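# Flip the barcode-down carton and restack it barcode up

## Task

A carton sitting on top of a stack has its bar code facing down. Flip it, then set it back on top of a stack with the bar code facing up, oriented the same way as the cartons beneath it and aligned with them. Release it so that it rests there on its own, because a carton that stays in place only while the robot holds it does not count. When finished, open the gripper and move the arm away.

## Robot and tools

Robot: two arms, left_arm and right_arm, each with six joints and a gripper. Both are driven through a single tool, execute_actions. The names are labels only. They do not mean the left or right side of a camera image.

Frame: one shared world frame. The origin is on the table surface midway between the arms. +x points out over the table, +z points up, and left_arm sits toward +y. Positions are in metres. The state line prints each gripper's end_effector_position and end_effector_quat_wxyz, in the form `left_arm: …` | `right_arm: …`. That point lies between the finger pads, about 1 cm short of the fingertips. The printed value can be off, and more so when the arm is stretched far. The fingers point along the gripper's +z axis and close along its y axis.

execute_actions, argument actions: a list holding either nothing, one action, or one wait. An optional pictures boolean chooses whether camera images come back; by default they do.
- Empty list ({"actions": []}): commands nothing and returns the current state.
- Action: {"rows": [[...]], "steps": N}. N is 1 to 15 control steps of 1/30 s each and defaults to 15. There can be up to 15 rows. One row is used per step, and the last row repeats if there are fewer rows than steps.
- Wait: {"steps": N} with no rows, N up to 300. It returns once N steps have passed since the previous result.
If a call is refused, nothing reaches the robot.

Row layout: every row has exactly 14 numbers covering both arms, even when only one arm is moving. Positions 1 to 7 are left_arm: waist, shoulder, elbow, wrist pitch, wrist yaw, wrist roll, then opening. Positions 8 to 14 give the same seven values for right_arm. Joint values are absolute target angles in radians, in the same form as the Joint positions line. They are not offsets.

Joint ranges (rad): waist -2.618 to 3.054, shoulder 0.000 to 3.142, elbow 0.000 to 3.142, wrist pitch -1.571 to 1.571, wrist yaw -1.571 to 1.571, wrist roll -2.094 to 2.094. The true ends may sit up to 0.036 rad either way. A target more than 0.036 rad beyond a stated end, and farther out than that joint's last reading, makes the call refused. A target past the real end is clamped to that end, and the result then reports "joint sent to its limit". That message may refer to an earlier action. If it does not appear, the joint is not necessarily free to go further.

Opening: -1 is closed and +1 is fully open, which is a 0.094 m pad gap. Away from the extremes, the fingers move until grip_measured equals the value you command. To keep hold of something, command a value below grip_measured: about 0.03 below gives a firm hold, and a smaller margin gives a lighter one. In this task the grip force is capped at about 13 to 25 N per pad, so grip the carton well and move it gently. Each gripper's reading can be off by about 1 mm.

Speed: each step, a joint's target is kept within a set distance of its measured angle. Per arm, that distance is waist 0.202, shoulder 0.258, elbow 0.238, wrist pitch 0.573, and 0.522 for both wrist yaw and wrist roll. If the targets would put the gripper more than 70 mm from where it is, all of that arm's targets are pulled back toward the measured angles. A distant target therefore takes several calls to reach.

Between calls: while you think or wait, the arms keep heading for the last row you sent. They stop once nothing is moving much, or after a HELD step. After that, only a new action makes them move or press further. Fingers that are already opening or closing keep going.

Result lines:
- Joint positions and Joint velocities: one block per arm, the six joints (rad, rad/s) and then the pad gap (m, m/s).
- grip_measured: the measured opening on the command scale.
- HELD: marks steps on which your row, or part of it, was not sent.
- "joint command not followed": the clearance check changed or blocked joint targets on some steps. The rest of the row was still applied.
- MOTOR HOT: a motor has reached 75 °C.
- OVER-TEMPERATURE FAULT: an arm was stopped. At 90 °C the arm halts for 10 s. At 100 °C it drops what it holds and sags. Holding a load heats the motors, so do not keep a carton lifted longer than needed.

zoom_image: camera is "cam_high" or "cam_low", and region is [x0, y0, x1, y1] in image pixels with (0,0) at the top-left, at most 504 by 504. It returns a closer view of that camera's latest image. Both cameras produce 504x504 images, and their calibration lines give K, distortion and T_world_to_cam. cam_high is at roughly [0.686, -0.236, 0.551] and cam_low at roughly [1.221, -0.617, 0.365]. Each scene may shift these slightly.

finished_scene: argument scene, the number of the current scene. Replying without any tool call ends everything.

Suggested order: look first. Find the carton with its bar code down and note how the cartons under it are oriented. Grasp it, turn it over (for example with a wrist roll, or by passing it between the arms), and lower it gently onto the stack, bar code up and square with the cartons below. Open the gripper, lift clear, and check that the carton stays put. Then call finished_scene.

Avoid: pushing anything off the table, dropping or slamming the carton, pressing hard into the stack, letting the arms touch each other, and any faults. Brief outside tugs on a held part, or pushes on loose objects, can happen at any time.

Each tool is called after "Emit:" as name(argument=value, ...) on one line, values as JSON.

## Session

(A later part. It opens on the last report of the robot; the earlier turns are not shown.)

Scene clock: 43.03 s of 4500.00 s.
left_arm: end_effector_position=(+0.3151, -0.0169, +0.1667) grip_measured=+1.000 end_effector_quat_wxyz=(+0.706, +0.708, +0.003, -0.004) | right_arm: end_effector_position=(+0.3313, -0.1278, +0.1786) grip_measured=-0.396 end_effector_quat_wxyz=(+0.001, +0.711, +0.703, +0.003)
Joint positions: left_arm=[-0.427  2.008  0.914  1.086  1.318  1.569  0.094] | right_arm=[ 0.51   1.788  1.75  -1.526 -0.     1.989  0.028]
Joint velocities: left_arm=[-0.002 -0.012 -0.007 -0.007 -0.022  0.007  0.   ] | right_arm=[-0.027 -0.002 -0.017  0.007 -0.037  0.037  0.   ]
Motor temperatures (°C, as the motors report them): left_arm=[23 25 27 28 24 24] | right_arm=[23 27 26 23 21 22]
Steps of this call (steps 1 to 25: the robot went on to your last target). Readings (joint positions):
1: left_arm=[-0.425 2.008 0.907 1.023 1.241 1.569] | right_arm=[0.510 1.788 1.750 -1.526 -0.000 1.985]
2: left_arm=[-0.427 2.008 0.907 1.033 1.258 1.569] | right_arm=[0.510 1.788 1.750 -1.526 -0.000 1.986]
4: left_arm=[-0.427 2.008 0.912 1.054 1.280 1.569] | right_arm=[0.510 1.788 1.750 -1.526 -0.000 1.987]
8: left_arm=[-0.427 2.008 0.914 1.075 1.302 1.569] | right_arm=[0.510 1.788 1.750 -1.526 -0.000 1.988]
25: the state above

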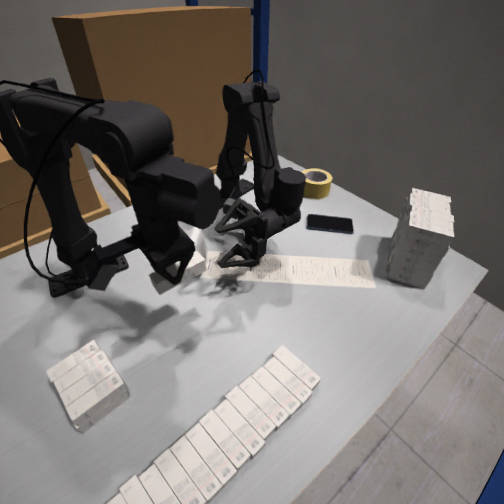

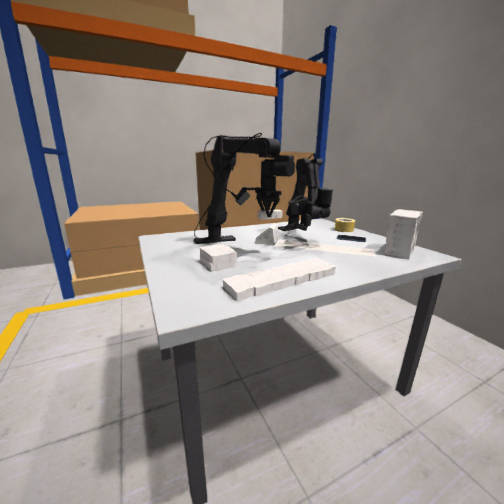

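Emit:
execute_actions(actions=[{"rows":[[-0.427,2.005,0.96,1.085,1.31,1.571,0.9,0.518,1.795,1.778,-1.545,0.02,2.0,-0.46],[-0.432,2.015,0.98,1.078,1.3,1.571,0.8,0.518,1.795,1.778,-1.545,0.02,2.0,-0.46],[-0.44,2.025,1.0,1.07,1.29,1.571,0.7,0.518,1.795,1.778,-1.545,0.02,2.0,-0.46],[-0.45,2.033,1.015,1.062,1.28,1.571,0.6,0.518,1.795,1.778,-1.545,0.02,2.0,-0.46],[-0.46,2.04,1.025,1.056,1.27,1.571,0.5,0.518,1.795,1.778,-1.545,0.02,2.0,-0.46],[-0.47,2.045,1.033,1.052,1.26,1.571,0.4,0.518,1.795,1.778,-1.545,0.02,2.0,-0.46],[-0.48,2.05,1.04,1.048,1.25,1.571,0.3,0.518,1.795,1.778,-1.545,0.02,2.0,-0.46],[-0.49,2.054,1.047,1.044,1.24,1.571,0.3,0.518,1.795,1.778,-1.545,0.02,2.0,-0.46],[-0.5,2.058,1.054,1.04,1.23,1.571,0.3,0.518,1.795,1.778,-1.545,0.02,2.0,-0.46],[-0.51,2.062,1.061,1.036,1.22,1.571,0.3,0.518,1.795,1.778,-1.545,0.02,2.0,-0.46],[-0.52,2.066,1.068,1.032,1.21,1.571,0.3,0.518,1.795,1.778,-1.545,0.02,2.0,-0.46],[-0.53,2.07,1.075,1.028,1.2,1.571,0.3,0.518,1.795,1.778,-1.545,0.02,2.0,-0.46],[-0.54,2.074,1.082,1.024,1.19,1.571,0.3,0.518,1.795,1.778,-1.545,0.02,2.0,-0.46],[-0.55,2.077,1.089,1.02,1.18,1.571,0.3,0.518,1.795,1.778,-1.545,0.02,2.0,-0.46],[-0.559,2.08,1.095,1.018,1.172,1.571,0.3,0.518,1.795,1.778,-1.545,0.02,2.0,-0.46]],"steps":15}], pictures=false)

Emit:
execute_actions(actions=[{"steps":25}])

Emit:
zoom_image(camera="cam_high", region=[130, 170, 290, 310])

Emit:
zoom_image(camera="cam_low", region=[230, 170, 340, 250])

Scene clock: 48.17 s of 4500.00 s.
left_arm: end_effector_position=(+0.3287, -0.0638, +0.1824) grip_measured=+0.302 end_effector_quat_wxyz=(+0.713, +0.701, -0.020, +0.011) | right_arm: end_effector_position=(+0.3313, -0.1278, +0.1786) grip_measured=-0.396 end_effector_quat_wxyz=(+0.001, +0.711, +0.703, +0.003)
Joint positions: left_arm=[-0.532  2.064  1.056  1.057  1.223  1.569  0.061] | right_arm=[ 0.51   1.788  1.75  -1.526 -0.     1.989  0.028]
Joint velocities: left_arm=[-0.3    0.134  0.178 -0.183 -0.33  -0.022  0.001] | right_arm=[ 0.007 -0.017 -0.002  0.051 -0.022 -0.022 -0.   ]
Motor temperatures (°C, as the motors report them): left_arm=[23 27 27 28 24 24] | right_arm=[23 27 27 23 21 22]
Steps of this call (steps 1 to 15: the robot went on to your last target; steps 16 to 90: nothing new was sent; then 1.63 s passed at rest; steps 91 to 105: all 15 steps of this action). Readings (joint positions):
91: left_arm=[-0.427 2.008 0.916 1.086 1.318 1.569] | right_arm=[0.510 1.788 1.750 -1.526 -0.000 1.989]
92: left_arm=[-0.427 2.008 0.922 1.086 1.318 1.569] | right_arm=[0.510 1.788 1.750 -1.526 -0.000 1.989]
94: left_arm=[-0.428 2.012 0.952 1.086 1.314 1.569] | right_arm=[0.510 1.788 1.750 -1.526 -0.000 1.989]
98: left_arm=[-0.451 2.028 1.012 1.084 1.283 1.569] | right_arm=[0.510 1.788 1.750 -1.526 -0.000 1.989]
105: the state above

Scene clock: 49.00 s of 4500.00 s.
left_arm: end_effector_position=(+0.3300, -0.0737, +0.1813) grip_measured=+0.302 end_effector_quat_wxyz=(+0.712, +0.702, -0.011, +0.013) | right_arm: end_effector_position=(+0.3313, -0.1278, +0.1786) grip_measured=-0.396 end_effector_quat_wxyz=(+0.001, +0.711, +0.703, +0.003)
Joint positions: left_arm=[-0.556  2.07   1.067  1.042  1.184  1.569  0.061] | right_arm=[ 0.51   1.788  1.75  -1.526 -0.     1.989  0.028]
Joint velocities: left_arm=[-0.022 -0.007  0.007 -0.007 -0.037 -0.081 -0.   ] | right_arm=[-0.007 -0.017  0.002 -0.081  0.022  0.007 -0.   ]
Motor temperatures (°C, as the motors report them): left_arm=[23 27 27 28 24 24] | right_arm=[23 27 27 23 21 22]
Steps of this call (steps 1 to 25: the robot went on to your last target). Readings (joint positions):
1: left_arm=[-0.541 2.068 1.061 1.054 1.215 1.569] | right_arm=[0.510 1.788 1.750 -1.526 -0.000 1.989]
2: left_arm=[-0.549 2.070 1.064 1.050 1.208 1.569] | right_arm=[0.510 1.788 1.750 -1.526 -0.000 1.989]
4: left_arm=[-0.556 2.070 1.066 1.047 1.200 1.569] | right_arm=[0.510 1.788 1.750 -1.526 -0.000 1.989]
8: left_arm=[-0.556 2.070 1.067 1.044 1.190 1.569] | right_arm=[0.510 1.788 1.750 -1.526 -0.000 1.989]
25: the state above

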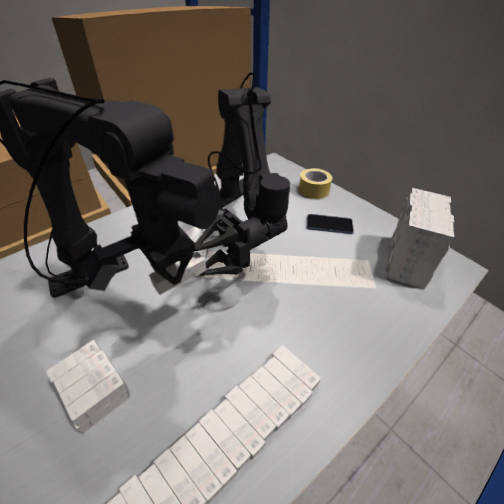

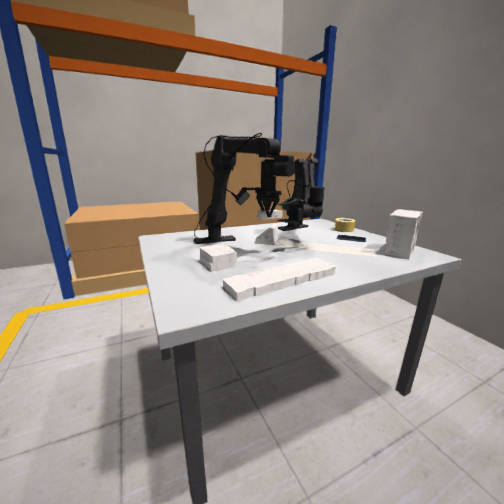

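Region (130, 170, 290, 310) of cam_high's 504x504 image, scaled by 3.150, with more detail than that image has; it fills the top 441 rows of this view, and the rest is white.

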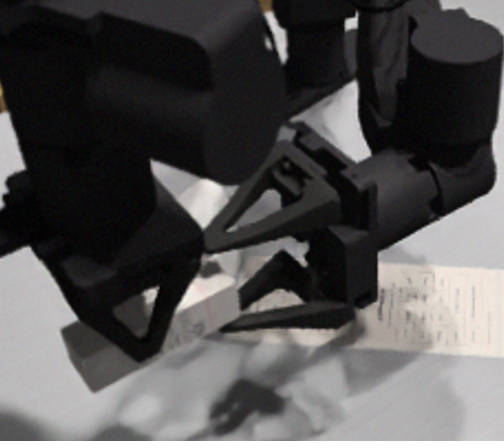

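Region (230, 170, 340, 250) of cam_low's 504x504 image, scaled by 4.582, with more detail than that image has; it fills the top 367 rows of this view, and the rest is white.

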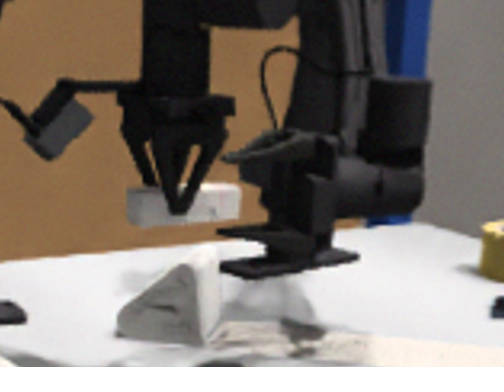

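Emit:
execute_actions(actions=[{"rows":[[-0.565,2.087,1.095,1.012,1.165,1.571,0.3,0.518,1.795,1.778,-1.545,0.02,2.0,-0.46],[-0.572,2.094,1.095,1.008,1.158,1.571,0.2,0.518,1.795,1.778,-1.545,0.02,2.0,-0.46],[-0.58,2.098,1.095,1.005,1.152,1.571,0.1,0.518,1.795,1.778,-1.545,0.02,2.0,-0.46],[-0.58,2.098,1.095,1.005,1.152,1.571,0.0,0.518,1.795,1.778,-1.545,0.02,2.0,-0.46]],"steps":15}], pictures=false)

Emit:
execute_actions(actions=[{"steps":12}])

Emit:
zoom_image(camera="cam_high", region=[130, 170, 290, 310])

Emit:
zoom_image(camera="cam_low", region=[240, 185, 320, 245])

Scene clock: 51.53 s of 4500.00 s.
left_arm: end_effector_position=(+0.3303, -0.0790, +0.1705) grip_measured=+0.002 end_effector_quat_wxyz=(+0.708, +0.706, +0.002, +0.004) | right_arm: end_effector_position=(+0.3313, -0.1278, +0.1786) grip_measured=-0.396 end_effector_quat_wxyz=(+0.001, +0.711, +0.703, +0.003)
Joint positions: left_arm=[-0.569  2.09   1.067  1.028  1.164  1.569  0.047] | right_arm=[ 0.51   1.788  1.75  -1.526 -0.     1.989  0.028]
Joint velocities: left_arm=[-0.007  0.002 -0.012 -0.066  0.007 -0.007  0.001] | right_arm=[-0.012 -0.002  0.007  0.007  0.007  0.022  0.   ]
Motor temperatures (°C, as the motors report them): left_arm=[23 28 27 27 24 24] | right_arm=[23 27 27 23 21 22]
Steps of this call (steps 1 to 15: the robot went on to your last target; steps 16 to 61: nothing new was sent; steps 62 to 76: all 15 steps of this action). Readings (joint positions):
62: left_arm=[-0.556 2.070 1.067 1.041 1.183 1.569] | right_arm=[0.510 1.788 1.750 -1.526 -0.000 1.989]
63: left_arm=[-0.556 2.072 1.067 1.040 1.181 1.569] | right_arm=[0.510 1.788 1.750 -1.526 -0.000 1.989]
65: left_arm=[-0.559 2.077 1.067 1.039 1.174 1.569] | right_arm=[0.510 1.788 1.750 -1.526 -0.000 1.989]
69: left_arm=[-0.567 2.089 1.067 1.031 1.168 1.569] | right_arm=[0.510 1.788 1.750 -1.526 -0.000 1.989]
76: the state above

Scene clock: 51.93 s of 4500.00 s.
left_arm: end_effector_position=(+0.3305, -0.0790, +0.1705) grip_measured=+0.002 end_effector_quat_wxyz=(+0.708, +0.706, +0.003, +0.004) | right_arm: end_effector_position=(+0.3313, -0.1278, +0.1786) grip_measured=-0.396 end_effector_quat_wxyz=(+0.001, +0.711, +0.703, +0.003)
Joint positions: left_arm=[-0.569  2.09   1.067  1.028  1.163  1.569  0.047] | right_arm=[ 0.51   1.788  1.75  -1.526 -0.     1.989  0.028]
Joint velocities: left_arm=[-0.007 -0.022 -0.002  0.037  0.081  0.051 -0.   ] | right_arm=[-0.017  0.002  0.007  0.037  0.037 -0.022  0.001]
Motor temperatures (°C, as the motors report them): left_arm=[23 28 27 27 24 24] | right_arm=[23 27 27 23 21 22]
Steps of this call (steps 1 to 12: the robot went on to your last target). Readings (joint positions):
1: left_arm=[-0.569 2.090 1.067 1.028 1.164 1.569] | right_arm=[0.510 1.788 1.750 -1.526 -0.000 1.989]
2: left_arm=[-0.569 2.090 1.067 1.028 1.164 1.569] | right_arm=[0.510 1.788 1.750 -1.526 -0.000 1.989]
4: left_arm=[-0.569 2.090 1.067 1.028 1.164 1.569] | right_arm=[0.510 1.788 1.750 -1.526 -0.000 1.989]
8: left_arm=[-0.569 2.090 1.067 1.028 1.163 1.569] | right_arm=[0.510 1.788 1.750 -1.526 -0.000 1.989]
12: the state above

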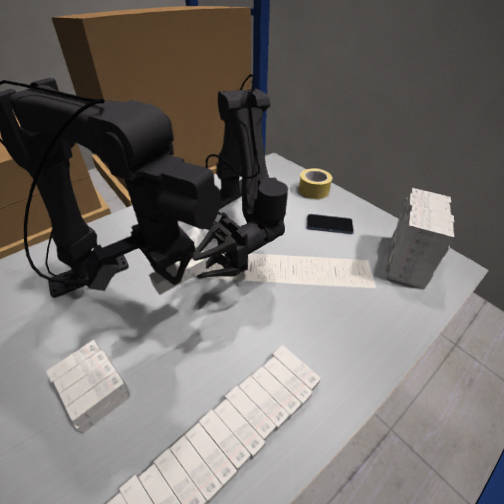

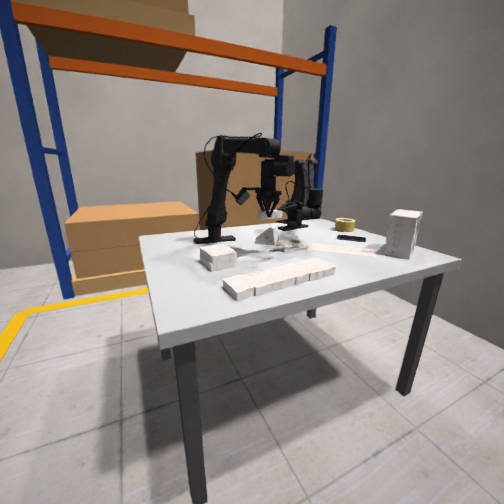

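Region (130, 170, 290, 310) of cam_high's 504x504 image, scaled by 3.150, with more detail than that image has; it fills the top 441 rows of this view, and the rest is white.

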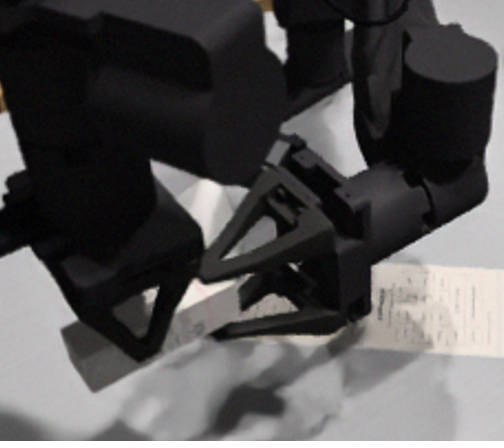

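Region (240, 185, 320, 245) of cam_low's 504x504 image, scaled by 6.300, with more detail than that image has; it fills the top 378 rows of this view, and the rest is white.

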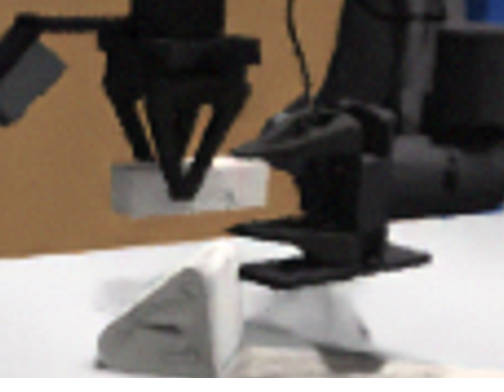

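Emit:
execute_actions(actions=[{"rows":[[-0.58,2.09,1.103,1.015,1.152,1.571,0,0.518,1.795,1.778,-1.545,0.02,2.0,-0.46],[-0.58,2.09,1.11,1.015,1.152,1.571,-0.05,0.518,1.795,1.778,-1.545,0.02,2.0,-0.46],[-0.58,2.09,1.11,1.015,1.152,1.571,-0.1,0.518,1.795,1.778,-1.545,0.02,2.0,-0.46],[-0.58,2.09,1.11,1.015,1.152,1.571,-0.15,0.518,1.795,1.778,-1.545,0.02,2.0,-0.46],[-0.58,2.09,1.11,1.015,1.152,1.571,-0.22,0.518,1.795,1.778,-1.545,0.02,2.0,-0.46]],"steps":15}])

Emit:
zoom_image(camera="cam_low", region=[240, 185, 320, 245])

Emit:
zoom_image(camera="cam_high", region=[140, 210, 250, 300])

Scene clock: 55.80 s of 4500.00 s.
left_arm: end_effector_position=(+0.3333, -0.0801, +0.1759) grip_measured=-0.218 end_effector_quat_wxyz=(+0.710, +0.704, -0.002, +0.010) | right_arm: end_effector_position=(+0.3313, -0.1278, +0.1786) grip_measured=-0.396 end_effector_quat_wxyz=(+0.001, +0.711, +0.703, +0.003)
Joint positions: left_arm=[-0.569  2.09   1.084  1.028  1.163  1.569  0.037] | right_arm=[ 0.51   1.788  1.75  -1.526 -0.     1.989  0.028]
Joint velocities: left_arm=[-0.002  0.012  0.007 -0.022  0.066  0.022 -0.   ] | right_arm=[-0.007 -0.017  0.007 -0.051  0.022 -0.037 -0.   ]
Motor temperatures (°C, as the motors report them): left_arm=[23 29 27 27 24 24] | right_arm=[23 27 27 23 21 22]
Steps of this call (steps 1 to 15: the robot went on to your last target; steps 16 to 90: nothing new was sent; then 0.37 s passed at rest; steps 91 to 105: all 15 steps of this action). Readings (joint positions):
91: left_arm=[-0.569 2.090 1.067 1.028 1.163 1.569] | right_arm=[0.510 1.788 1.750 -1.526 -0.000 1.989]
92: left_arm=[-0.569 2.090 1.069 1.028 1.163 1.569] | right_arm=[0.510 1.788 1.750 -1.526 -0.000 1.989]
94: left_arm=[-0.569 2.090 1.076 1.028 1.163 1.569] | right_arm=[0.510 1.788 1.750 -1.526 -0.000 1.989]
98: left_arm=[-0.569 2.090 1.084 1.028 1.163 1.569] | right_arm=[0.510 1.788 1.750 -1.526 -0.000 1.989]
105: the state above

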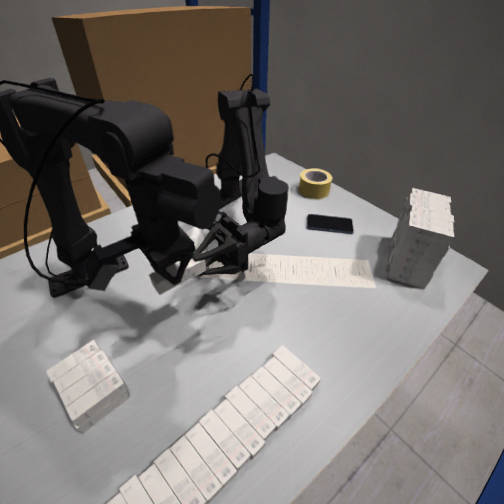

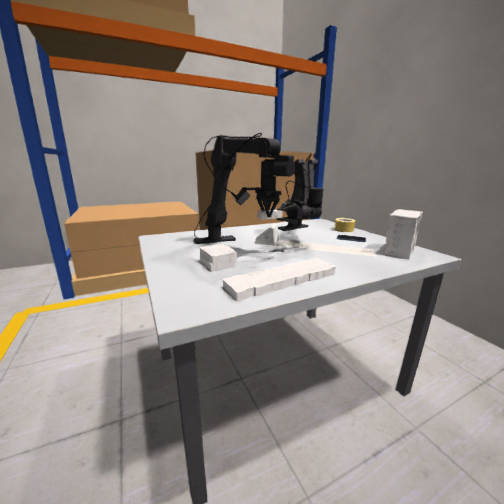

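Region (240, 185, 320, 245) of cam_low's 504x504 image, scaled by 6.300, with more detail than that image has; it fills the top 378 rows of this view, and the rest is white.

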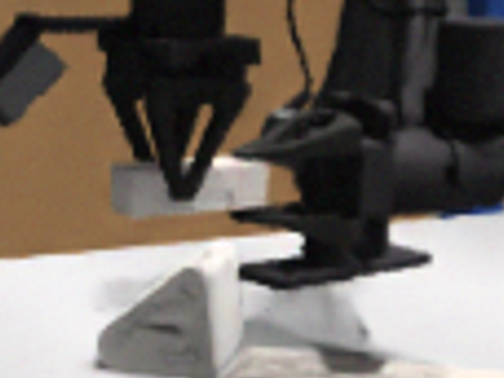

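Region (140, 210, 250, 300) of cam_high's 504x504 image, scaled by 4.582, with more detail than that image has; it fills the top 412 rows of this view, and the rest is white.

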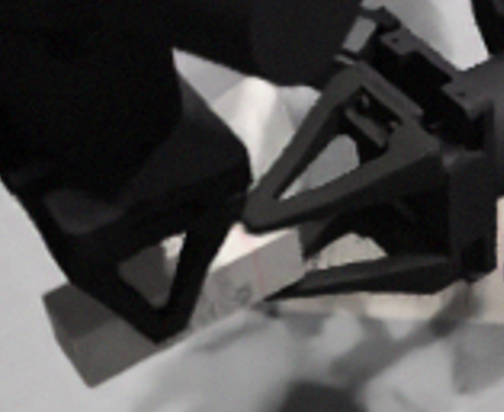

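Emit:
execute_actions(actions=[{"rows":[[-0.58,2.09,1.11,1.015,1.152,1.571,-0.26,0.518,1.795,1.778,-1.545,0.02,2.0,-0.46],[-0.58,2.09,1.11,1.015,1.152,1.571,-0.3,0.518,1.795,1.778,-1.545,0.02,2.0,-0.46],[-0.58,2.09,1.11,1.015,1.152,1.571,-0.34,0.518,1.795,1.778,-1.545,0.02,2.0,-0.46],[-0.58,2.09,1.11,1.015,1.152,1.571,-0.38,0.518,1.795,1.778,-1.545,0.02,2.0,-0.46],[-0.58,2.09,1.11,1.015,1.152,1.571,-0.42,0.518,1.795,1.778,-1.545,0.02,2.0,-0.46],[-0.58,2.09,1.11,1.015,1.152,1.571,-0.47,0.518,1.795,1.778,-1.545,0.02,2.0,-0.46]],"steps":15}], pictures=false)

Scene clock: 57.37 s of 4500.00 s.
left_arm: end_effector_position=(+0.3339, -0.0803, +0.1772) grip_measured=-0.395 end_effector_quat_wxyz=(+0.711, +0.703, -0.004, +0.012) | right_arm: end_effector_position=(+0.3316, -0.1282, +0.1786) grip_measured=-0.396 end_effector_quat_wxyz=(+0.002, +0.711, +0.703, +0.003)
Joint positions: left_arm=[-0.569  2.09   1.087  1.029  1.162  1.569  0.028] | right_arm=[ 0.51   1.788  1.75  -1.525  0.002  1.99   0.028]
Joint velocities: left_arm=[-0.002  0.002  0.022  0.022 -0.066  0.022  0.   ] | right_arm=[ 0.002  0.012  0.002 -0.007 -0.051 -0.022 -0.   ]
Motor temperatures (°C, as the motors report them): left_arm=[23 29 27 27 24 24] | right_arm=[23 27 27 23 21 22]
Steps of this call (steps 1 to 15: the robot went on to your last target; steps 16 to 32: nothing new was sent; steps 33 to 47: all 15 steps of this action). Readings (joint positions):
33: left_arm=[-0.569 2.090 1.084 1.028 1.163 1.569] | right_arm=[0.510 1.788 1.750 -1.526 -0.000 1.989]
34: left_arm=[-0.569 2.090 1.084 1.028 1.163 1.569] | right_arm=[0.510 1.788 1.750 -1.526 -0.000 1.989]
36: left_arm=[-0.569 2.090 1.084 1.028 1.162 1.569] | right_arm=[0.510 1.788 1.750 -1.526 0.001 1.989]
40: left_arm=[-0.569 2.090 1.087 1.029 1.162 1.569] | right_arm=[0.510 1.788 1.750 -1.525 0.002 1.990]
47: the state above

Emit:
execute_actions(actions=[{"rows":[[-0.58,2.09,1.11,1.015,1.152,1.571,-0.47,0.518,1.79,1.778,-1.545,0.02,2.0,-0.35],[-0.58,2.09,1.11,1.015,1.152,1.571,-0.47,0.518,1.79,1.778,-1.545,0.02,2.0,-0.2],[-0.58,2.09,1.11,1.015,1.152,1.571,-0.47,0.518,1.79,1.778,-1.545,0.02,2.0,0],[-0.58,2.09,1.11,1.015,1.152,1.571,-0.47,0.518,1.79,1.778,-1.545,0.02,2.0,0.2],[-0.58,2.09,1.11,1.015,1.152,1.571,-0.47,0.518,1.78,1.778,-1.545,0.02,2.0,0.4],[-0.58,2.09,1.11,1.015,1.152,1.571,-0.47,0.518,1.76,1.785,-1.545,0.02,2.0,0.4],[-0.58,2.09,1.11,1.015,1.152,1.571,-0.47,0.518,1.74,1.79,-1.545,0.02,2.0,0.4],[-0.58,2.09,1.11,1.015,1.152,1.571,-0.47,0.51,1.72,1.795,-1.545,0.02,2.0,0.4],[-0.58,2.09,1.11,1.015,1.152,1.571,-0.47,0.5,1.7,1.8,-1.545,0.02,2.0,0.4],[-0.58,2.09,1.11,1.015,1.152,1.571,-0.47,0.49,1.68,1.8,-1.545,0.02,2.0,0.4],[-0.58,2.09,1.11,1.015,1.152,1.571,-0.47,0.48,1.66,1.8,-1.545,0.02,2.0,0.4],[-0.58,2.09,1.11,1.015,1.152,1.571,-0.47,0.46,1.64,1.8,-1.545,0.02,2.0,0.4],[-0.58,2.09,1.11,1.015,1.152,1.571,-0.47,0.44,1.62,1.8,-1.545,0.02,2.0,0.4],[-0.58,2.09,1.11,1.015,1.152,1.571,-0.47,0.41,1.6,1.8,-1.545,0.02,2.0,0.4],[-0.58,2.09,1.11,1.015,1.152,1.571,-0.47,0.37,1.6,1.8,-1.545,0.02,2.0,0.4]],"steps":15}], pictures=false)

Emit:
execute_actions(actions=[{"rows":[[-0.58,2.09,1.11,1.015,1.152,1.55,-0.47,0.33,1.6,1.8,-1.545,0.02,2.0,0.4],[-0.58,2.09,1.11,1.015,1.152,1.52,-0.47,0.29,1.6,1.8,-1.545,0.02,2.0,0.4],[-0.58,2.09,1.11,1.015,1.152,1.48,-0.47,0.25,1.6,1.8,-1.545,0.02,2.0,0.4],[-0.58,2.09,1.11,1.015,1.152,1.43,-0.47,0.21,1.6,1.8,-1.545,0.02,2.0,0.4],[-0.58,2.09,1.11,1.015,1.152,1.37,-0.47,0.17,1.6,1.8,-1.545,0.02,2.0,0.4],[-0.58,2.09,1.11,1.015,1.152,1.3,-0.47,0.13,1.6,1.8,-1.545,0.02,2.0,0.4],[-0.58,2.09,1.11,1.015,1.152,1.23,-0.47,0.1,1.6,1.8,-1.545,0.02,2.0,0.4],[-0.58,2.09,1.11,1.015,1.152,1.16,-0.47,0.07,1.6,1.8,-1.545,0.02,2.0,0.4],[-0.58,2.09,1.11,1.015,1.152,1.09,-0.47,0.05,1.6,1.8,-1.545,0.02,2.0,0.4],[-0.58,2.09,1.11,1.015,1.152,1.02,-0.47,0.05,1.6,1.8,-1.545,0.02,2.0,0.4],[-0.58,2.09,1.11,1.015,1.152,0.95,-0.47,0.05,1.6,1.8,-1.545,0.02,2.0,0.4],[-0.58,2.09,1.11,1.015,1.152,0.88,-0.47,0.05,1.6,1.8,-1.545,0.02,2.0,0.4],[-0.58,2.09,1.11,1.015,1.152,0.81,-0.47,0.05,1.6,1.8,-1.545,0.02,2.0,0.4],[-0.58,2.09,1.11,1.015,1.152,0.74,-0.47,0.05,1.6,1.8,-1.545,0.02,2.0,0.4],[-0.58,2.09,1.11,1.015,1.152,0.67,-0.47,0.05,1.6,1.8,-1.545,0.02,2.0,0.4]],"steps":15}])

Scene clock: 61.50 s of 4500.00 s.
left_arm: end_effector_position=(+0.3339, -0.0803, +0.1771) grip_measured=-0.395 end_effector_quat_wxyz=(+0.711, +0.704, -0.004, +0.012) | right_arm: end_effector_position=(+0.3315, -0.1487, +0.2252) grip_measured=+0.398 end_effector_quat_wxyz=(+0.032, +0.730, +0.679, +0.075)
Joint positions: left_arm=[-0.569  2.09   1.087  1.029  1.162  1.569  0.028] | right_arm=[ 0.45   1.652  1.771 -1.526  0.     1.99   0.066]
Joint velocities: left_arm=[-0.002  0.012 -0.002  0.007 -0.007  0.037 -0.   ] | right_arm=[-0.784 -0.701  0.12  -0.139 -0.007 -0.11   0.001]
Motor temperatures (°C, as the motors report them): left_arm=[23 30 27 27 24 24] | right_arm=[23 27 28 23 21 22]
Steps of this call (steps 1 to 15: the robot went on to your last target; steps 16 to 90: nothing new was sent; then 0.63 s passed at rest; steps 91 to 105: all 15 steps of this action). Readings (joint positions):
91: left_arm=[-0.569 2.090 1.087 1.029 1.162 1.569] | right_arm=[0.510 1.788 1.750 -1.525 0.002 1.990]
92: left_arm=[-0.569 2.090 1.087 1.029 1.162 1.569] | right_arm=[0.510 1.788 1.750 -1.526 0.002 1.990]
94: left_arm=[-0.569 2.090 1.087 1.029 1.162 1.569] | right_arm=[0.510 1.788 1.750 -1.526 0.002 1.990]
98: left_arm=[-0.569 2.090 1.087 1.029 1.162 1.569] | right_arm=[0.510 1.784 1.753 -1.526 0.002 1.990]
105: the state above

Scene clock: 62.00 s of 4500.00 s.
left_arm: end_effector_position=(+0.3339, -0.0803, +0.1771) grip_measured=-0.395 end_effector_quat_wxyz=(+0.682, +0.673, +0.206, -0.200) | right_arm: end_effector_position=(+0.3465, -0.2767, +0.2452) grip_measured=+0.398 end_effector_quat_wxyz=(+0.070, +0.849, +0.515, +0.092)
Joint positions: left_arm=[-0.569  2.09   1.087  1.029  1.162  0.965  0.028] | right_arm=[ 0.046  1.6    1.787 -1.526  0.011  1.992  0.066]
Joint velocities: left_arm=[-0.022 -0.002 -0.002 -0.095 -0.022 -1.897 -0.001] | right_arm=[ 0.002  0.012 -0.017  0.007 -0.051 -0.037  0.   ]
Motor temperatures (°C, as the motors report them): left_arm=[23 30 27 27 24 24] | right_arm=[23 27 28 23 21 22]
Steps of this call (steps 1 to 15: all 15 steps of this action). Readings (joint positions):
1: left_arm=[-0.569 2.090 1.087 1.029 1.162 1.568] | right_arm=[0.418 1.631 1.776 -1.526 -0.000 1.990]
2: left_arm=[-0.569 2.090 1.087 1.029 1.162 1.563] | right_arm=[0.379 1.616 1.781 -1.526 -0.001 1.991]
4: left_arm=[-0.569 2.090 1.087 1.029 1.162 1.534] | right_arm=[0.293 1.600 1.787 -1.526 0.001 1.991]
8: left_arm=[-0.569 2.090 1.087 1.029 1.162 1.385] | right_arm=[0.130 1.600 1.787 -1.526 0.004 1.991]
15: the state above

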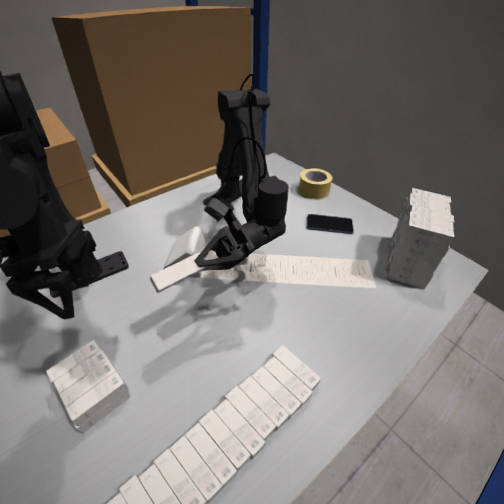

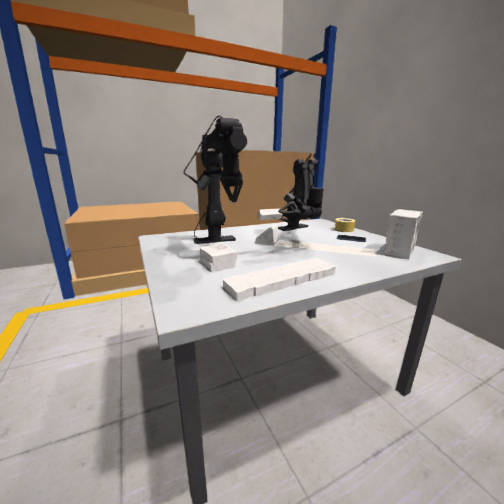

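Emit:
execute_actions(actions=[{"rows":[[-0.58,2.09,1.11,1.015,1.152,0.1,-0.47,0.05,1.6,1.8,-1.545,0.02,2.0,0.4]],"steps":8}], pictures=false)

Emit:
execute_actions(actions=[{"rows":[[-0.58,2.09,1.11,1.015,1.152,-0.5,-0.47,0.05,1.6,1.8,-1.545,0.02,2.0,0.4]],"steps":8}], pictures=false)

Emit:
execute_actions(actions=[{"rows":[[-0.58,2.09,1.11,1.015,1.152,-1.1,-0.47,0.05,1.6,1.8,-1.545,0.02,2.0,0.4]],"steps":8}], pictures=false)

Emit:
execute_actions(actions=[{"rows":[[-0.58,2.09,1.11,1.015,1.152,-1.585,-0.47,0.05,1.6,1.8,-1.545,0.02,2.0,0.4]],"steps":15}], pictures=false)

Emit:
execute_actions(actions=[{"steps":15}])

Emit:
zoom_image(camera="cam_high", region=[130, 170, 290, 310])

Emit:
zoom_image(camera="cam_low", region=[240, 185, 320, 245])

Scene clock: 63.87 s of 4500.00 s.
left_arm: end_effector_position=(+0.3339, -0.0803, +0.1769) grip_measured=-0.395 end_effector_quat_wxyz=(+0.561, +0.551, +0.438, -0.436) | right_arm: end_effector_position=(+0.3465, -0.2767, +0.2452) grip_measured=+0.398 end_effector_quat_wxyz=(+0.070, +0.849, +0.515, +0.092)
Joint positions: left_arm=[-0.569  2.09   1.087  1.028  1.162  0.215  0.028] | right_arm=[ 0.046  1.6    1.787 -1.526  0.011  1.992  0.066]
Joint velocities: left_arm=[ 0.017  0.012  0.012 -0.125  0.007 -0.725  0.   ] | right_arm=[-0.002  0.007 -0.002  0.066 -0.037  0.022 -0.001]
Motor temperatures (°C, as the motors report them): left_arm=[23 31 27 27 24 24] | right_arm=[23 27 28 23 21 22]
Steps of this call (steps 1 to 30: the robot went on to your last target; steps 31 to 48: nothing new was sent; steps 49 to 56: all 8 steps of this action). Readings (joint positions):
49: left_arm=[-0.569 2.090 1.087 1.029 1.162 0.613] | right_arm=[0.046 1.600 1.787 -1.526 0.011 1.992]
50: left_arm=[-0.569 2.090 1.087 1.028 1.162 0.516] | right_arm=[0.046 1.600 1.787 -1.526 0.011 1.992]
52: left_arm=[-0.569 2.090 1.087 1.028 1.162 0.369] | right_arm=[0.046 1.600 1.787 -1.526 0.011 1.992]
56: the state above

Scene clock: 64.13 s of 4500.00 s.
left_arm: end_effector_position=(+0.3339, -0.0803, +0.1766) grip_measured=-0.395 end_effector_quat_wxyz=(-0.416, -0.406, -0.575, +0.576) | right_arm: end_effector_position=(+0.3465, -0.2767, +0.2452) grip_measured=+0.398 end_effector_quat_wxyz=(+0.070, +0.849, +0.515, +0.092)
Joint positions: left_arm=[-0.569  2.09   1.087  1.025  1.162 -0.352  0.028] | right_arm=[ 0.046  1.6    1.787 -1.526  0.011  1.992  0.066]
Joint velocities: left_arm=[-0.012  0.002  0.012  0.022 -0.037 -0.974 -0.001] | right_arm=[-0.017 -0.002 -0.002  0.007 -0.095  0.066 -0.   ]
Motor temperatures (°C, as the motors report them): left_arm=[23 31 27 27 24 24] | right_arm=[23 27 28 23 21 22]
Steps of this call (steps 1 to 8: all 8 steps of this action). Readings (joint positions):
1: left_arm=[-0.569 2.090 1.087 1.028 1.162 0.139] | right_arm=[0.046 1.600 1.787 -1.526 0.011 1.992]
2: left_arm=[-0.569 2.090 1.087 1.028 1.162 0.040] | right_arm=[0.046 1.600 1.787 -1.526 0.011 1.992]
4: left_arm=[-0.569 2.090 1.087 1.026 1.162 -0.144] | right_arm=[0.046 1.600 1.787 -1.526 0.011 1.992]
8: the state above

Scene clock: 64.40 s of 4500.00 s.
left_arm: end_effector_position=(+0.3340, -0.0803, +0.1762) grip_measured=-0.395 end_effector_quat_wxyz=(+0.229, +0.219, +0.669, -0.672) | right_arm: end_effector_position=(+0.3465, -0.2767, +0.2452) grip_measured=+0.398 end_effector_quat_wxyz=(+0.070, +0.849, +0.515, +0.092)
Joint positions: left_arm=[-0.569  2.09   1.087  1.023  1.161 -0.943  0.028] | right_arm=[ 0.046  1.6    1.787 -1.526  0.011  1.992  0.066]
Joint velocities: left_arm=[-0.007  0.007  0.017 -0.022 -0.022 -1.018 -0.   ] | right_arm=[ 0.002 -0.007 -0.022 -0.051 -0.037  0.007  0.   ]
Motor temperatures (°C, as the motors report them): left_arm=[23 31 27 27 24 24] | right_arm=[23 27 28 23 21 22]
Steps of this call (steps 1 to 8: all 8 steps of this action). Readings (joint positions):
1: left_arm=[-0.569 2.090 1.087 1.025 1.161 -0.431] | right_arm=[0.046 1.600 1.787 -1.526 0.011 1.992]
2: left_arm=[-0.569 2.090 1.087 1.025 1.161 -0.530] | right_arm=[0.046 1.600 1.787 -1.526 0.011 1.992]
4: left_arm=[-0.569 2.090 1.087 1.024 1.161 -0.719] | right_arm=[0.046 1.600 1.787 -1.526 0.011 1.992]
8: the state above

Scene clock: 64.90 s of 4500.00 s.
left_arm: end_effector_position=(+0.3341, -0.0803, +0.1759) grip_measured=-0.395 end_effector_quat_wxyz=(+0.015, +0.006, +0.705, -0.709) | right_arm: end_effector_position=(+0.3465, -0.2767, +0.2452) grip_measured=+0.398 end_effector_quat_wxyz=(+0.070, +0.849, +0.515, +0.092)
Joint positions: left_arm=[-0.569  2.09   1.087  1.021  1.161 -1.557  0.028] | right_arm=[ 0.046  1.6    1.787 -1.526  0.011  1.992  0.066]
Joint velocities: left_arm=[-0.007 -0.002 -0.017 -0.095 -0.037 -0.183 -0.001] | right_arm=[ 0.002  0.002 -0.007 -0.066 -0.007  0.007 -0.   ]
Motor temperatures (°C, as the motors report them): left_arm=[23 31 27 27 24 24] | right_arm=[23 26 28 23 21 22]
Steps of this call (steps 1 to 15: all 15 steps of this action). Readings (joint positions):
1: left_arm=[-0.569 2.090 1.087 1.022 1.161 -1.023] | right_arm=[0.046 1.600 1.787 -1.526 0.011 1.992]
2: left_arm=[-0.569 2.090 1.087 1.022 1.161 -1.122] | right_arm=[0.046 1.600 1.787 -1.526 0.011 1.992]
4: left_arm=[-0.569 2.090 1.087 1.021 1.161 -1.287] | right_arm=[0.046 1.600 1.787 -1.526 0.011 1.992]
8: left_arm=[-0.569 2.090 1.087 1.021 1.161 -1.462] | right_arm=[0.046 1.600 1.787 -1.526 0.011 1.992]
15: the state above

Scene clock: 65.40 s of 4500.00 s.
left_arm: end_effector_position=(+0.3341, -0.0803, +0.1759) grip_measured=-0.395 end_effector_quat_wxyz=(+0.006, -0.002, +0.705, -0.710) | right_arm: end_effector_position=(+0.3465, -0.2767, +0.2452) grip_measured=+0.398 end_effector_quat_wxyz=(+0.070, +0.849, +0.515, +0.092)
Joint positions: left_arm=[-0.569  2.09   1.087  1.021  1.161 -1.581  0.028] | right_arm=[ 0.046  1.6    1.787 -1.526  0.011  1.992  0.066]
Joint velocities: left_arm=[ 0.007  0.007 -0.002 -0.037 -0.051  0.022 -0.001] | right_arm=[ 0.002  0.012 -0.007  0.051 -0.022  0.022 -0.   ]
Motor temperatures (°C, as the motors report them): left_arm=[23 31 27 27 24 24] | right_arm=[23 26 28 23 21 22]
Steps of this call (steps 1 to 15: the robot went on to your last target). Readings (joint positions):
1: left_arm=[-0.569 2.090 1.087 1.021 1.161 -1.562] | right_arm=[0.046 1.600 1.787 -1.526 0.011 1.992]
2: left_arm=[-0.569 2.090 1.087 1.021 1.161 -1.566] | right_arm=[0.046 1.600 1.787 -1.526 0.011 1.992]
4: left_arm=[-0.569 2.090 1.087 1.021 1.161 -1.572] | right_arm=[0.046 1.600 1.787 -1.526 0.011 1.992]
8: left_arm=[-0.569 2.090 1.087 1.021 1.161 -1.578] | right_arm=[0.046 1.600 1.787 -1.526 0.011 1.992]
15: the state above

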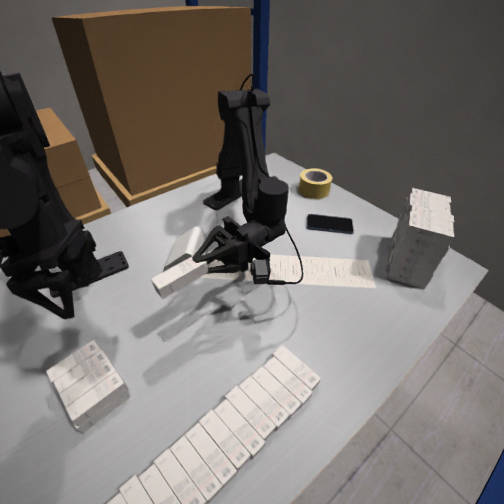

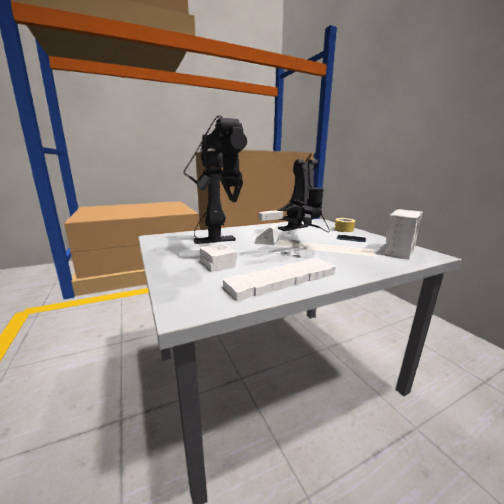

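Region (130, 170, 290, 310) of cam_high's 504x504 image, scaled by 3.150, with more detail than that image has; it fills the top 441 rows of this view, and the rest is white.

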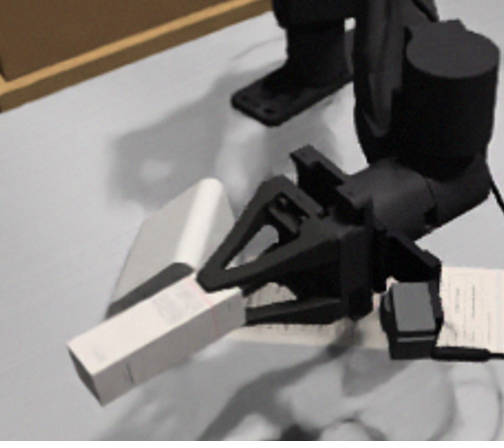

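Region (240, 185, 320, 245) of cam_low's 504x504 image, scaled by 6.300, with more detail than that image has; it fills the top 378 rows of this view, and the rest is white.

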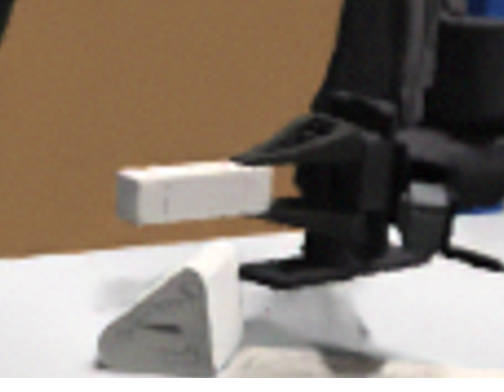

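Emit:
execute_actions(actions=[{"rows":[[-0.58,2.09,1.11,1.015,1.152,-1.575,-0.47,0.08,1.6,1.8,-1.55,0.02,2.0,0.5],[-0.58,2.09,1.11,1.015,1.152,-1.575,-0.47,0.12,1.6,1.8,-1.55,0.02,2.0,0.5],[-0.58,2.09,1.11,1.015,1.152,-1.575,-0.47,0.16,1.6,1.8,-1.55,0.02,2.0,0.5],[-0.58,2.09,1.11,1.015,1.152,-1.575,-0.47,0.2,1.6,1.8,-1.55,0.02,2.0,0.5],[-0.58,2.09,1.11,1.015,1.152,-1.575,-0.47,0.24,1.6,1.8,-1.55,0.02,2.0,0.5],[-0.58,2.09,1.11,1.015,1.152,-1.575,-0.47,0.28,1.6,1.8,-1.55,0.02,2.0,0.5],[-0.58,2.09,1.11,1.015,1.152,-1.575,-0.47,0.32,1.6,1.8,-1.55,0.02,2.0,0.5],[-0.58,2.09,1.11,1.015,1.152,-1.575,-0.47,0.36,1.61,1.8,-1.55,0.02,2.0,0.5],[-0.58,2.09,1.11,1.015,1.152,-1.575,-0.47,0.4,1.62,1.8,-1.55,0.02,2.0,0.5],[-0.58,2.09,1.11,1.015,1.152,-1.575,-0.47,0.43,1.63,1.8,-1.55,0.02,2.0,0.5],[-0.58,2.09,1.11,1.015,1.152,-1.575,-0.47,0.455,1.64,1.8,-1.55,0.02,2.0,0.5],[-0.58,2.09,1.11,1.015,1.152,-1.575,-0.47,0.475,1.66,1.8,-1.55,0.02,2.0,0.5],[-0.58,2.09,1.11,1.015,1.152,-1.575,-0.47,0.49,1.68,1.8,-1.55,0.02,2.0,0.5],[-0.58,2.09,1.11,1.015,1.152,-1.575,-0.47,0.5,1.7,1.8,-1.55,0.02,2.0,0.5],[-0.58,2.09,1.11,1.015,1.152,-1.575,-0.47,0.5,1.72,1.8,-1.55,0.02,2.0,0.5]],"steps":15}], pictures=false)

Emit:
execute_actions(actions=[{"rows":[[-0.58,2.09,1.11,1.015,1.152,-1.575,-0.47,0.5,1.735,1.8,-1.55,0.02,2.0,0.5],[-0.58,2.09,1.11,1.015,1.152,-1.575,-0.47,0.5,1.75,1.8,-1.55,0.02,2.0,0.5],[-0.58,2.09,1.11,1.015,1.152,-1.575,-0.47,0.5,1.765,1.8,-1.55,0.02,2.0,0.5],[-0.58,2.09,1.11,1.015,1.152,-1.575,-0.47,0.5,1.78,1.8,-1.55,0.02,2.0,0.5],[-0.58,2.09,1.11,1.015,1.152,-1.575,-0.47,0.5,1.795,1.8,-1.55,0.02,2.0,0.5],[-0.58,2.09,1.11,1.015,1.152,-1.575,-0.47,0.5,1.81,1.8,-1.55,0.02,2.0,0.4],[-0.58,2.09,1.11,1.015,1.152,-1.575,-0.47,0.5,1.822,1.8,-1.55,0.02,2.0,0.3]],"steps":15}], pictures=false)

Emit:
execute_actions(actions=[{"steps":10}])

Emit:
zoom_image(camera="cam_high", region=[120, 200, 250, 310])

Emit:
zoom_image(camera="cam_low", region=[240, 185, 320, 245])

Scene clock: 70.30 s of 4500.00 s.
left_arm: end_effector_position=(+0.3341, -0.0803, +0.1759) grip_measured=-0.395 end_effector_quat_wxyz=(+0.006, -0.003, +0.705, -0.710) | right_arm: end_effector_position=(+0.3283, -0.1375, +0.2303) grip_measured=+0.498 end_effector_quat_wxyz=(+0.036, +0.717, +0.692, +0.081)
Joint positions: left_arm=[-0.569  2.09   1.087  1.021  1.161 -1.582  0.028] | right_arm=[ 0.49   1.65   1.787 -1.53   0.007  1.993  0.07 ]
Joint velocities: left_arm=[ 0.022 -0.007  0.007  0.066 -0.007 -0.007  0.   ] | right_arm=[ 0.305  0.54  -0.022  0.037 -0.037 -0.095 -0.001]
Motor temperatures (°C, as the motors report them): left_arm=[23 31 27 27 24 24] | right_arm=[23 26 28 23 21 22]
Steps of this call (steps 1 to 15: the robot went on to your last target; steps 16 to 90: nothing new was sent; then 1.40 s passed at rest; steps 91 to 105: all 15 steps of this action). Readings (joint positions):
91: left_arm=[-0.569 2.090 1.087 1.021 1.161 -1.582] | right_arm=[0.048 1.600 1.787 -1.526 0.012 1.992]
92: left_arm=[-0.569 2.090 1.087 1.021 1.161 -1.582] | right_arm=[0.057 1.600 1.787 -1.527 0.013 1.992]
94: left_arm=[-0.569 2.090 1.087 1.021 1.161 -1.582] | right_arm=[0.106 1.600 1.787 -1.527 0.017 1.993]
98: left_arm=[-0.569 2.090 1.087 1.021 1.161 -1.582] | right_arm=[0.278 1.600 1.787 -1.527 0.015 1.993]
105: the state above

Scene clock: 70.80 s of 4500.00 s.
left_arm: end_effector_position=(+0.3341, -0.0803, +0.1759) grip_measured=-0.395 end_effector_quat_wxyz=(+0.006, -0.003, +0.705, -0.710) | right_arm: end_effector_position=(+0.3408, -0.1288, +0.1763) grip_measured=+0.302 end_effector_quat_wxyz=(+0.003, +0.716, +0.698, +0.000)
Joint positions: left_arm=[-0.569  2.09   1.087  1.021  1.161 -1.582  0.028] | right_arm=[ 0.499  1.825  1.787 -1.53   0.006  1.993  0.061]
Joint velocities: left_arm=[ 0.007  0.002  0.007  0.154  0.051 -0.022 -0.001] | right_arm=[ 0.017  0.012  0.012 -0.037 -0.051 -0.095 -0.   ]
Motor temperatures (°C, as the motors report them): left_arm=[23 31 27 27 24 24] | right_arm=[23 26 28 23 21 22]
Steps of this call (steps 1 to 15: all 15 steps of this action). Readings (joint positions):
1: left_arm=[-0.569 2.090 1.087 1.021 1.161 -1.582] | right_arm=[0.497 1.670 1.787 -1.530 0.006 1.993]
2: left_arm=[-0.569 2.090 1.087 1.021 1.161 -1.582] | right_arm=[0.499 1.692 1.787 -1.530 0.006 1.993]
4: left_arm=[-0.569 2.090 1.087 1.021 1.161 -1.582] | right_arm=[0.499 1.735 1.787 -1.530 0.006 1.993]
8: left_arm=[-0.569 2.090 1.087 1.021 1.161 -1.582] | right_arm=[0.499 1.805 1.787 -1.530 0.006 1.993]
15: the state above

Scene clock: 71.13 s of 4500.00 s.
left_arm: end_effector_position=(+0.3341, -0.0803, +0.1759) grip_measured=-0.395 end_effector_quat_wxyz=(+0.006, -0.003, +0.705, -0.710) | right_arm: end_effector_position=(+0.3408, -0.1288, +0.1763) grip_measured=+0.302 end_effector_quat_wxyz=(+0.003, +0.716, +0.698, +0.000)
Joint positions: left_arm=[-0.569  2.09   1.087  1.021  1.161 -1.582  0.028] | right_arm=[ 0.499  1.825  1.787 -1.53   0.006  1.993  0.061]
Joint velocities: left_arm=[ 0.007 -0.012 -0.017  0.051 -0.022 -0.007 -0.   ] | right_arm=[-0.017  0.002 -0.007  0.007 -0.037 -0.007 -0.   ]
Motor temperatures (°C, as the motors report them): left_arm=[23 32 27 27 24 24] | right_arm=[23 26 28 23 21 22]
Steps of this call (steps 1 to 10: the robot went on to your last target). Readings (joint positions):
1: left_arm=[-0.569 2.090 1.087 1.021 1.161 -1.582] | right_arm=[0.499 1.825 1.787 -1.530 0.006 1.993]
2: left_arm=[-0.569 2.090 1.087 1.021 1.161 -1.582] | right_arm=[0.499 1.825 1.787 -1.530 0.006 1.993]
4: left_arm=[-0.569 2.090 1.087 1.021 1.161 -1.582] | right_arm=[0.499 1.825 1.787 -1.530 0.006 1.993]
8: left_arm=[-0.569 2.090 1.087 1.021 1.161 -1.582] | right_arm=[0.499 1.825 1.787 -1.530 0.006 1.993]
10: the state above

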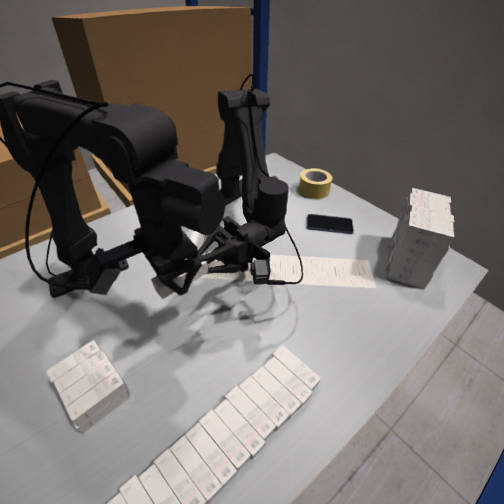

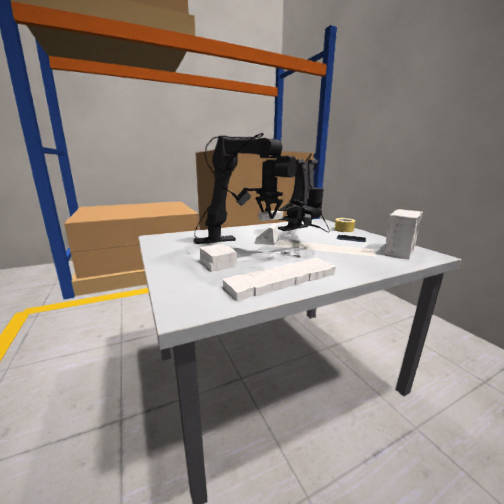

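Region (120, 200, 250, 310) of cam_high's 504x504 image, scaled by 3.877, with more detail than that image has; it fills the top 426 rows of this view, and the rest is white.

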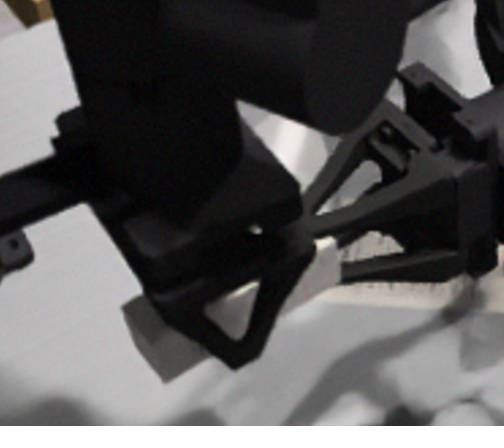

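Region (240, 185, 320, 245) of cam_low's 504x504 image, scaled by 6.300, with more detail than that image has; it fills the top 378 rows of this view, and the rest is white.

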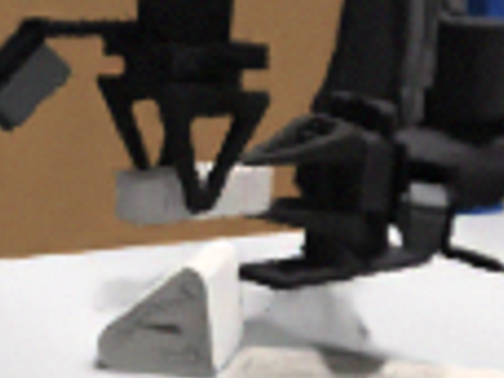

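Emit:
execute_actions(actions=[{"rows":[[-0.58,2.09,1.11,1.015,1.152,-1.575,-0.47,0.5,1.8,1.8,-1.55,0.02,1.98,0.2],[-0.58,2.09,1.11,1.015,1.152,-1.575,-0.47,0.5,1.79,1.8,-1.55,0.02,1.965,0.1],[-0.58,2.09,1.11,1.015,1.152,-1.575,-0.47,0.5,1.79,1.8,-1.55,0.02,1.965,0],[-0.58,2.09,1.11,1.015,1.152,-1.575,-0.47,0.5,1.79,1.8,-1.55,0.02,1.965,-0.1],[-0.58,2.09,1.11,1.015,1.152,-1.575,-0.47,0.5,1.79,1.8,-1.55,0.02,1.965,-0.2],[-0.58,2.09,1.11,1.015,1.152,-1.575,-0.47,0.5,1.79,1.8,-1.55,0.02,1.965,-0.25]],"steps":15}])

Emit:
zoom_image(camera="cam_high", region=[120, 200, 250, 310])

Emit:
zoom_image(camera="cam_low", region=[240, 185, 320, 245])

Scene clock: 73.43 s of 4500.00 s.
left_arm: end_effector_position=(+0.3341, -0.0803, +0.1759) grip_measured=-0.395 end_effector_quat_wxyz=(+0.006, -0.003, +0.705, -0.710) | right_arm: end_effector_position=(+0.3408, -0.1288, +0.1763) grip_measured=-0.248 end_effector_quat_wxyz=(+0.003, +0.711, +0.704, -0.000)
Joint positions: left_arm=[-0.569  2.09   1.087  1.021  1.161 -1.582  0.028] | right_arm=[ 0.499  1.825  1.787 -1.53   0.006  1.977  0.035]
Joint velocities: left_arm=[ 0.002  0.007 -0.007 -0.051  0.066 -0.066 -0.001] | right_arm=[-0.017 -0.017  0.022  0.051  0.007 -0.081  0.   ]
Motor temperatures (°C, as the motors report them): left_arm=[23 32 27 27 24 24] | right_arm=[23 27 28 23 21 22]
Steps of this call (steps 1 to 15: the robot went on to your last target; steps 16 to 54: nothing new was sent; steps 55 to 69: all 15 steps of this action). Readings (joint positions):
55: left_arm=[-0.569 2.090 1.087 1.021 1.161 -1.582] | right_arm=[0.499 1.825 1.787 -1.530 0.006 1.993]
56: left_arm=[-0.569 2.090 1.087 1.021 1.161 -1.582] | right_arm=[0.499 1.825 1.787 -1.530 0.006 1.990]
58: left_arm=[-0.569 2.090 1.087 1.021 1.161 -1.582] | right_arm=[0.499 1.825 1.787 -1.530 0.006 1.985]
62: left_arm=[-0.569 2.090 1.087 1.021 1.161 -1.582] | right_arm=[0.499 1.825 1.787 -1.530 0.006 1.980]
69: the state above

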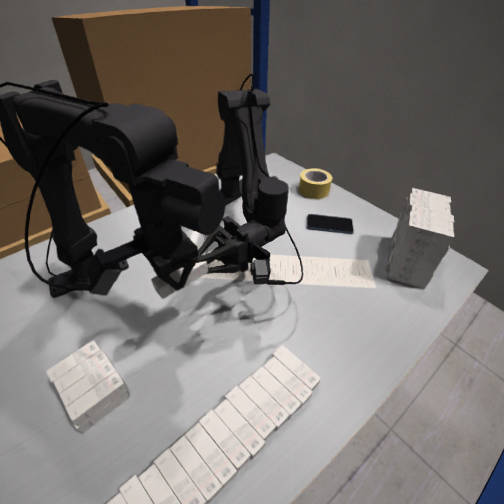

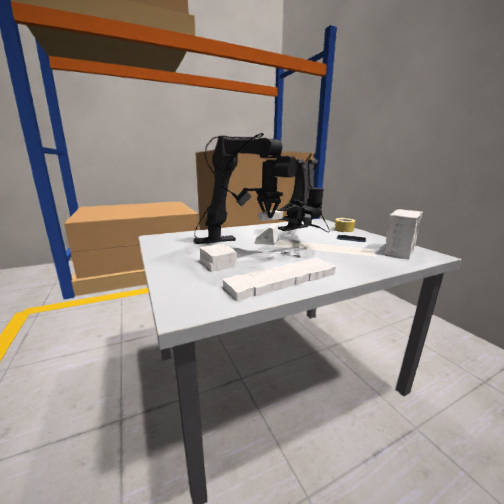

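Region (120, 200, 250, 310) of cam_high's 504x504 image, scaled by 3.877, with more detail than that image has; it fills the top 426 rows of this view, and the rest is white.

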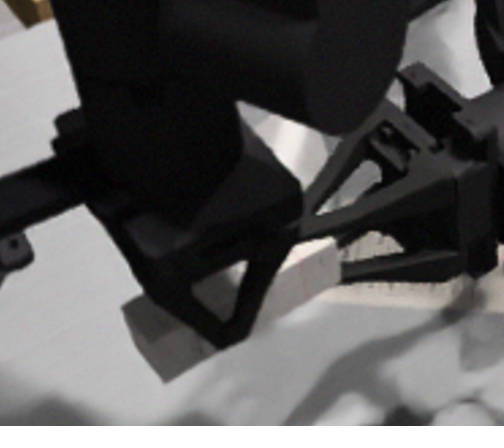

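Region (240, 185, 320, 245) of cam_low's 504x504 image, scaled by 6.300, with more detail than that image has; it fills the top 378 rows of this view, and the rest is white.

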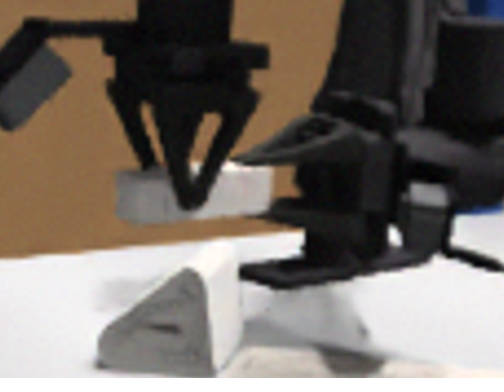

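Emit:
execute_actions(actions=[{"rows":[[-0.58,2.09,1.11,1.015,1.152,-1.575,-0.47,0.5,1.8,1.8,-1.55,0.02,1.965,-0.29],[-0.58,2.09,1.11,1.015,1.152,-1.575,-0.47,0.5,1.8,1.8,-1.55,0.02,1.965,-0.33],[-0.58,2.09,1.11,1.015,1.152,-1.575,-0.47,0.5,1.8,1.8,-1.55,0.02,1.965,-0.36],[-0.58,2.09,1.11,1.015,1.152,-1.575,-0.47,0.5,1.8,1.8,-1.55,0.02,1.965,-0.39],[-0.58,2.09,1.11,1.015,1.152,-1.575,-0.47,0.5,1.8,1.8,-1.55,0.02,1.965,-0.42],[-0.58,2.09,1.11,1.015,1.152,-1.575,-0.47,0.5,1.8,1.8,-1.55,0.02,1.965,-0.46]],"steps":15}], pictures=false)

Scene clock: 75.27 s of 4500.00 s.
left_arm: end_effector_position=(+0.3349, -0.0803, +0.1759) grip_measured=-0.395 end_effector_quat_wxyz=(+0.008, -0.004, +0.705, -0.710) | right_arm: end_effector_position=(+0.3397, -0.1292, +0.1763) grip_measured=-0.384 end_effector_quat_wxyz=(+0.002, +0.709, +0.706, -0.002)
Joint positions: left_arm=[-0.569  2.09   1.087  1.021  1.157 -1.582  0.028] | right_arm=[ 0.499  1.825  1.787 -1.535  0.005  1.971  0.029]
Joint velocities: left_arm=[-0.017  0.007  0.012 -0.022  0.051 -0.051 -0.   ] | right_arm=[ 0.012 -0.017 -0.007 -0.022 -0.081 -0.037 -0.001]
Motor temperatures (°C, as the motors report them): left_arm=[23 32 27 27 24 24] | right_arm=[23 27 28 23 21 22]
Steps of this call (steps 1 to 15: the robot went on to your last target; steps 16 to 40: nothing new was sent; steps 41 to 55: all 15 steps of this action). Readings (joint positions):
41: left_arm=[-0.569 2.090 1.087 1.021 1.161 -1.582] | right_arm=[0.499 1.825 1.787 -1.530 0.006 1.976]
42: left_arm=[-0.569 2.090 1.087 1.021 1.160 -1.582] | right_arm=[0.499 1.825 1.787 -1.531 0.006 1.976]
44: left_arm=[-0.569 2.090 1.087 1.021 1.157 -1.582] | right_arm=[0.499 1.825 1.787 -1.534 0.006 1.975]
48: left_arm=[-0.569 2.090 1.087 1.021 1.157 -1.582] | right_arm=[0.499 1.825 1.787 -1.535 0.005 1.972]
55: the state above


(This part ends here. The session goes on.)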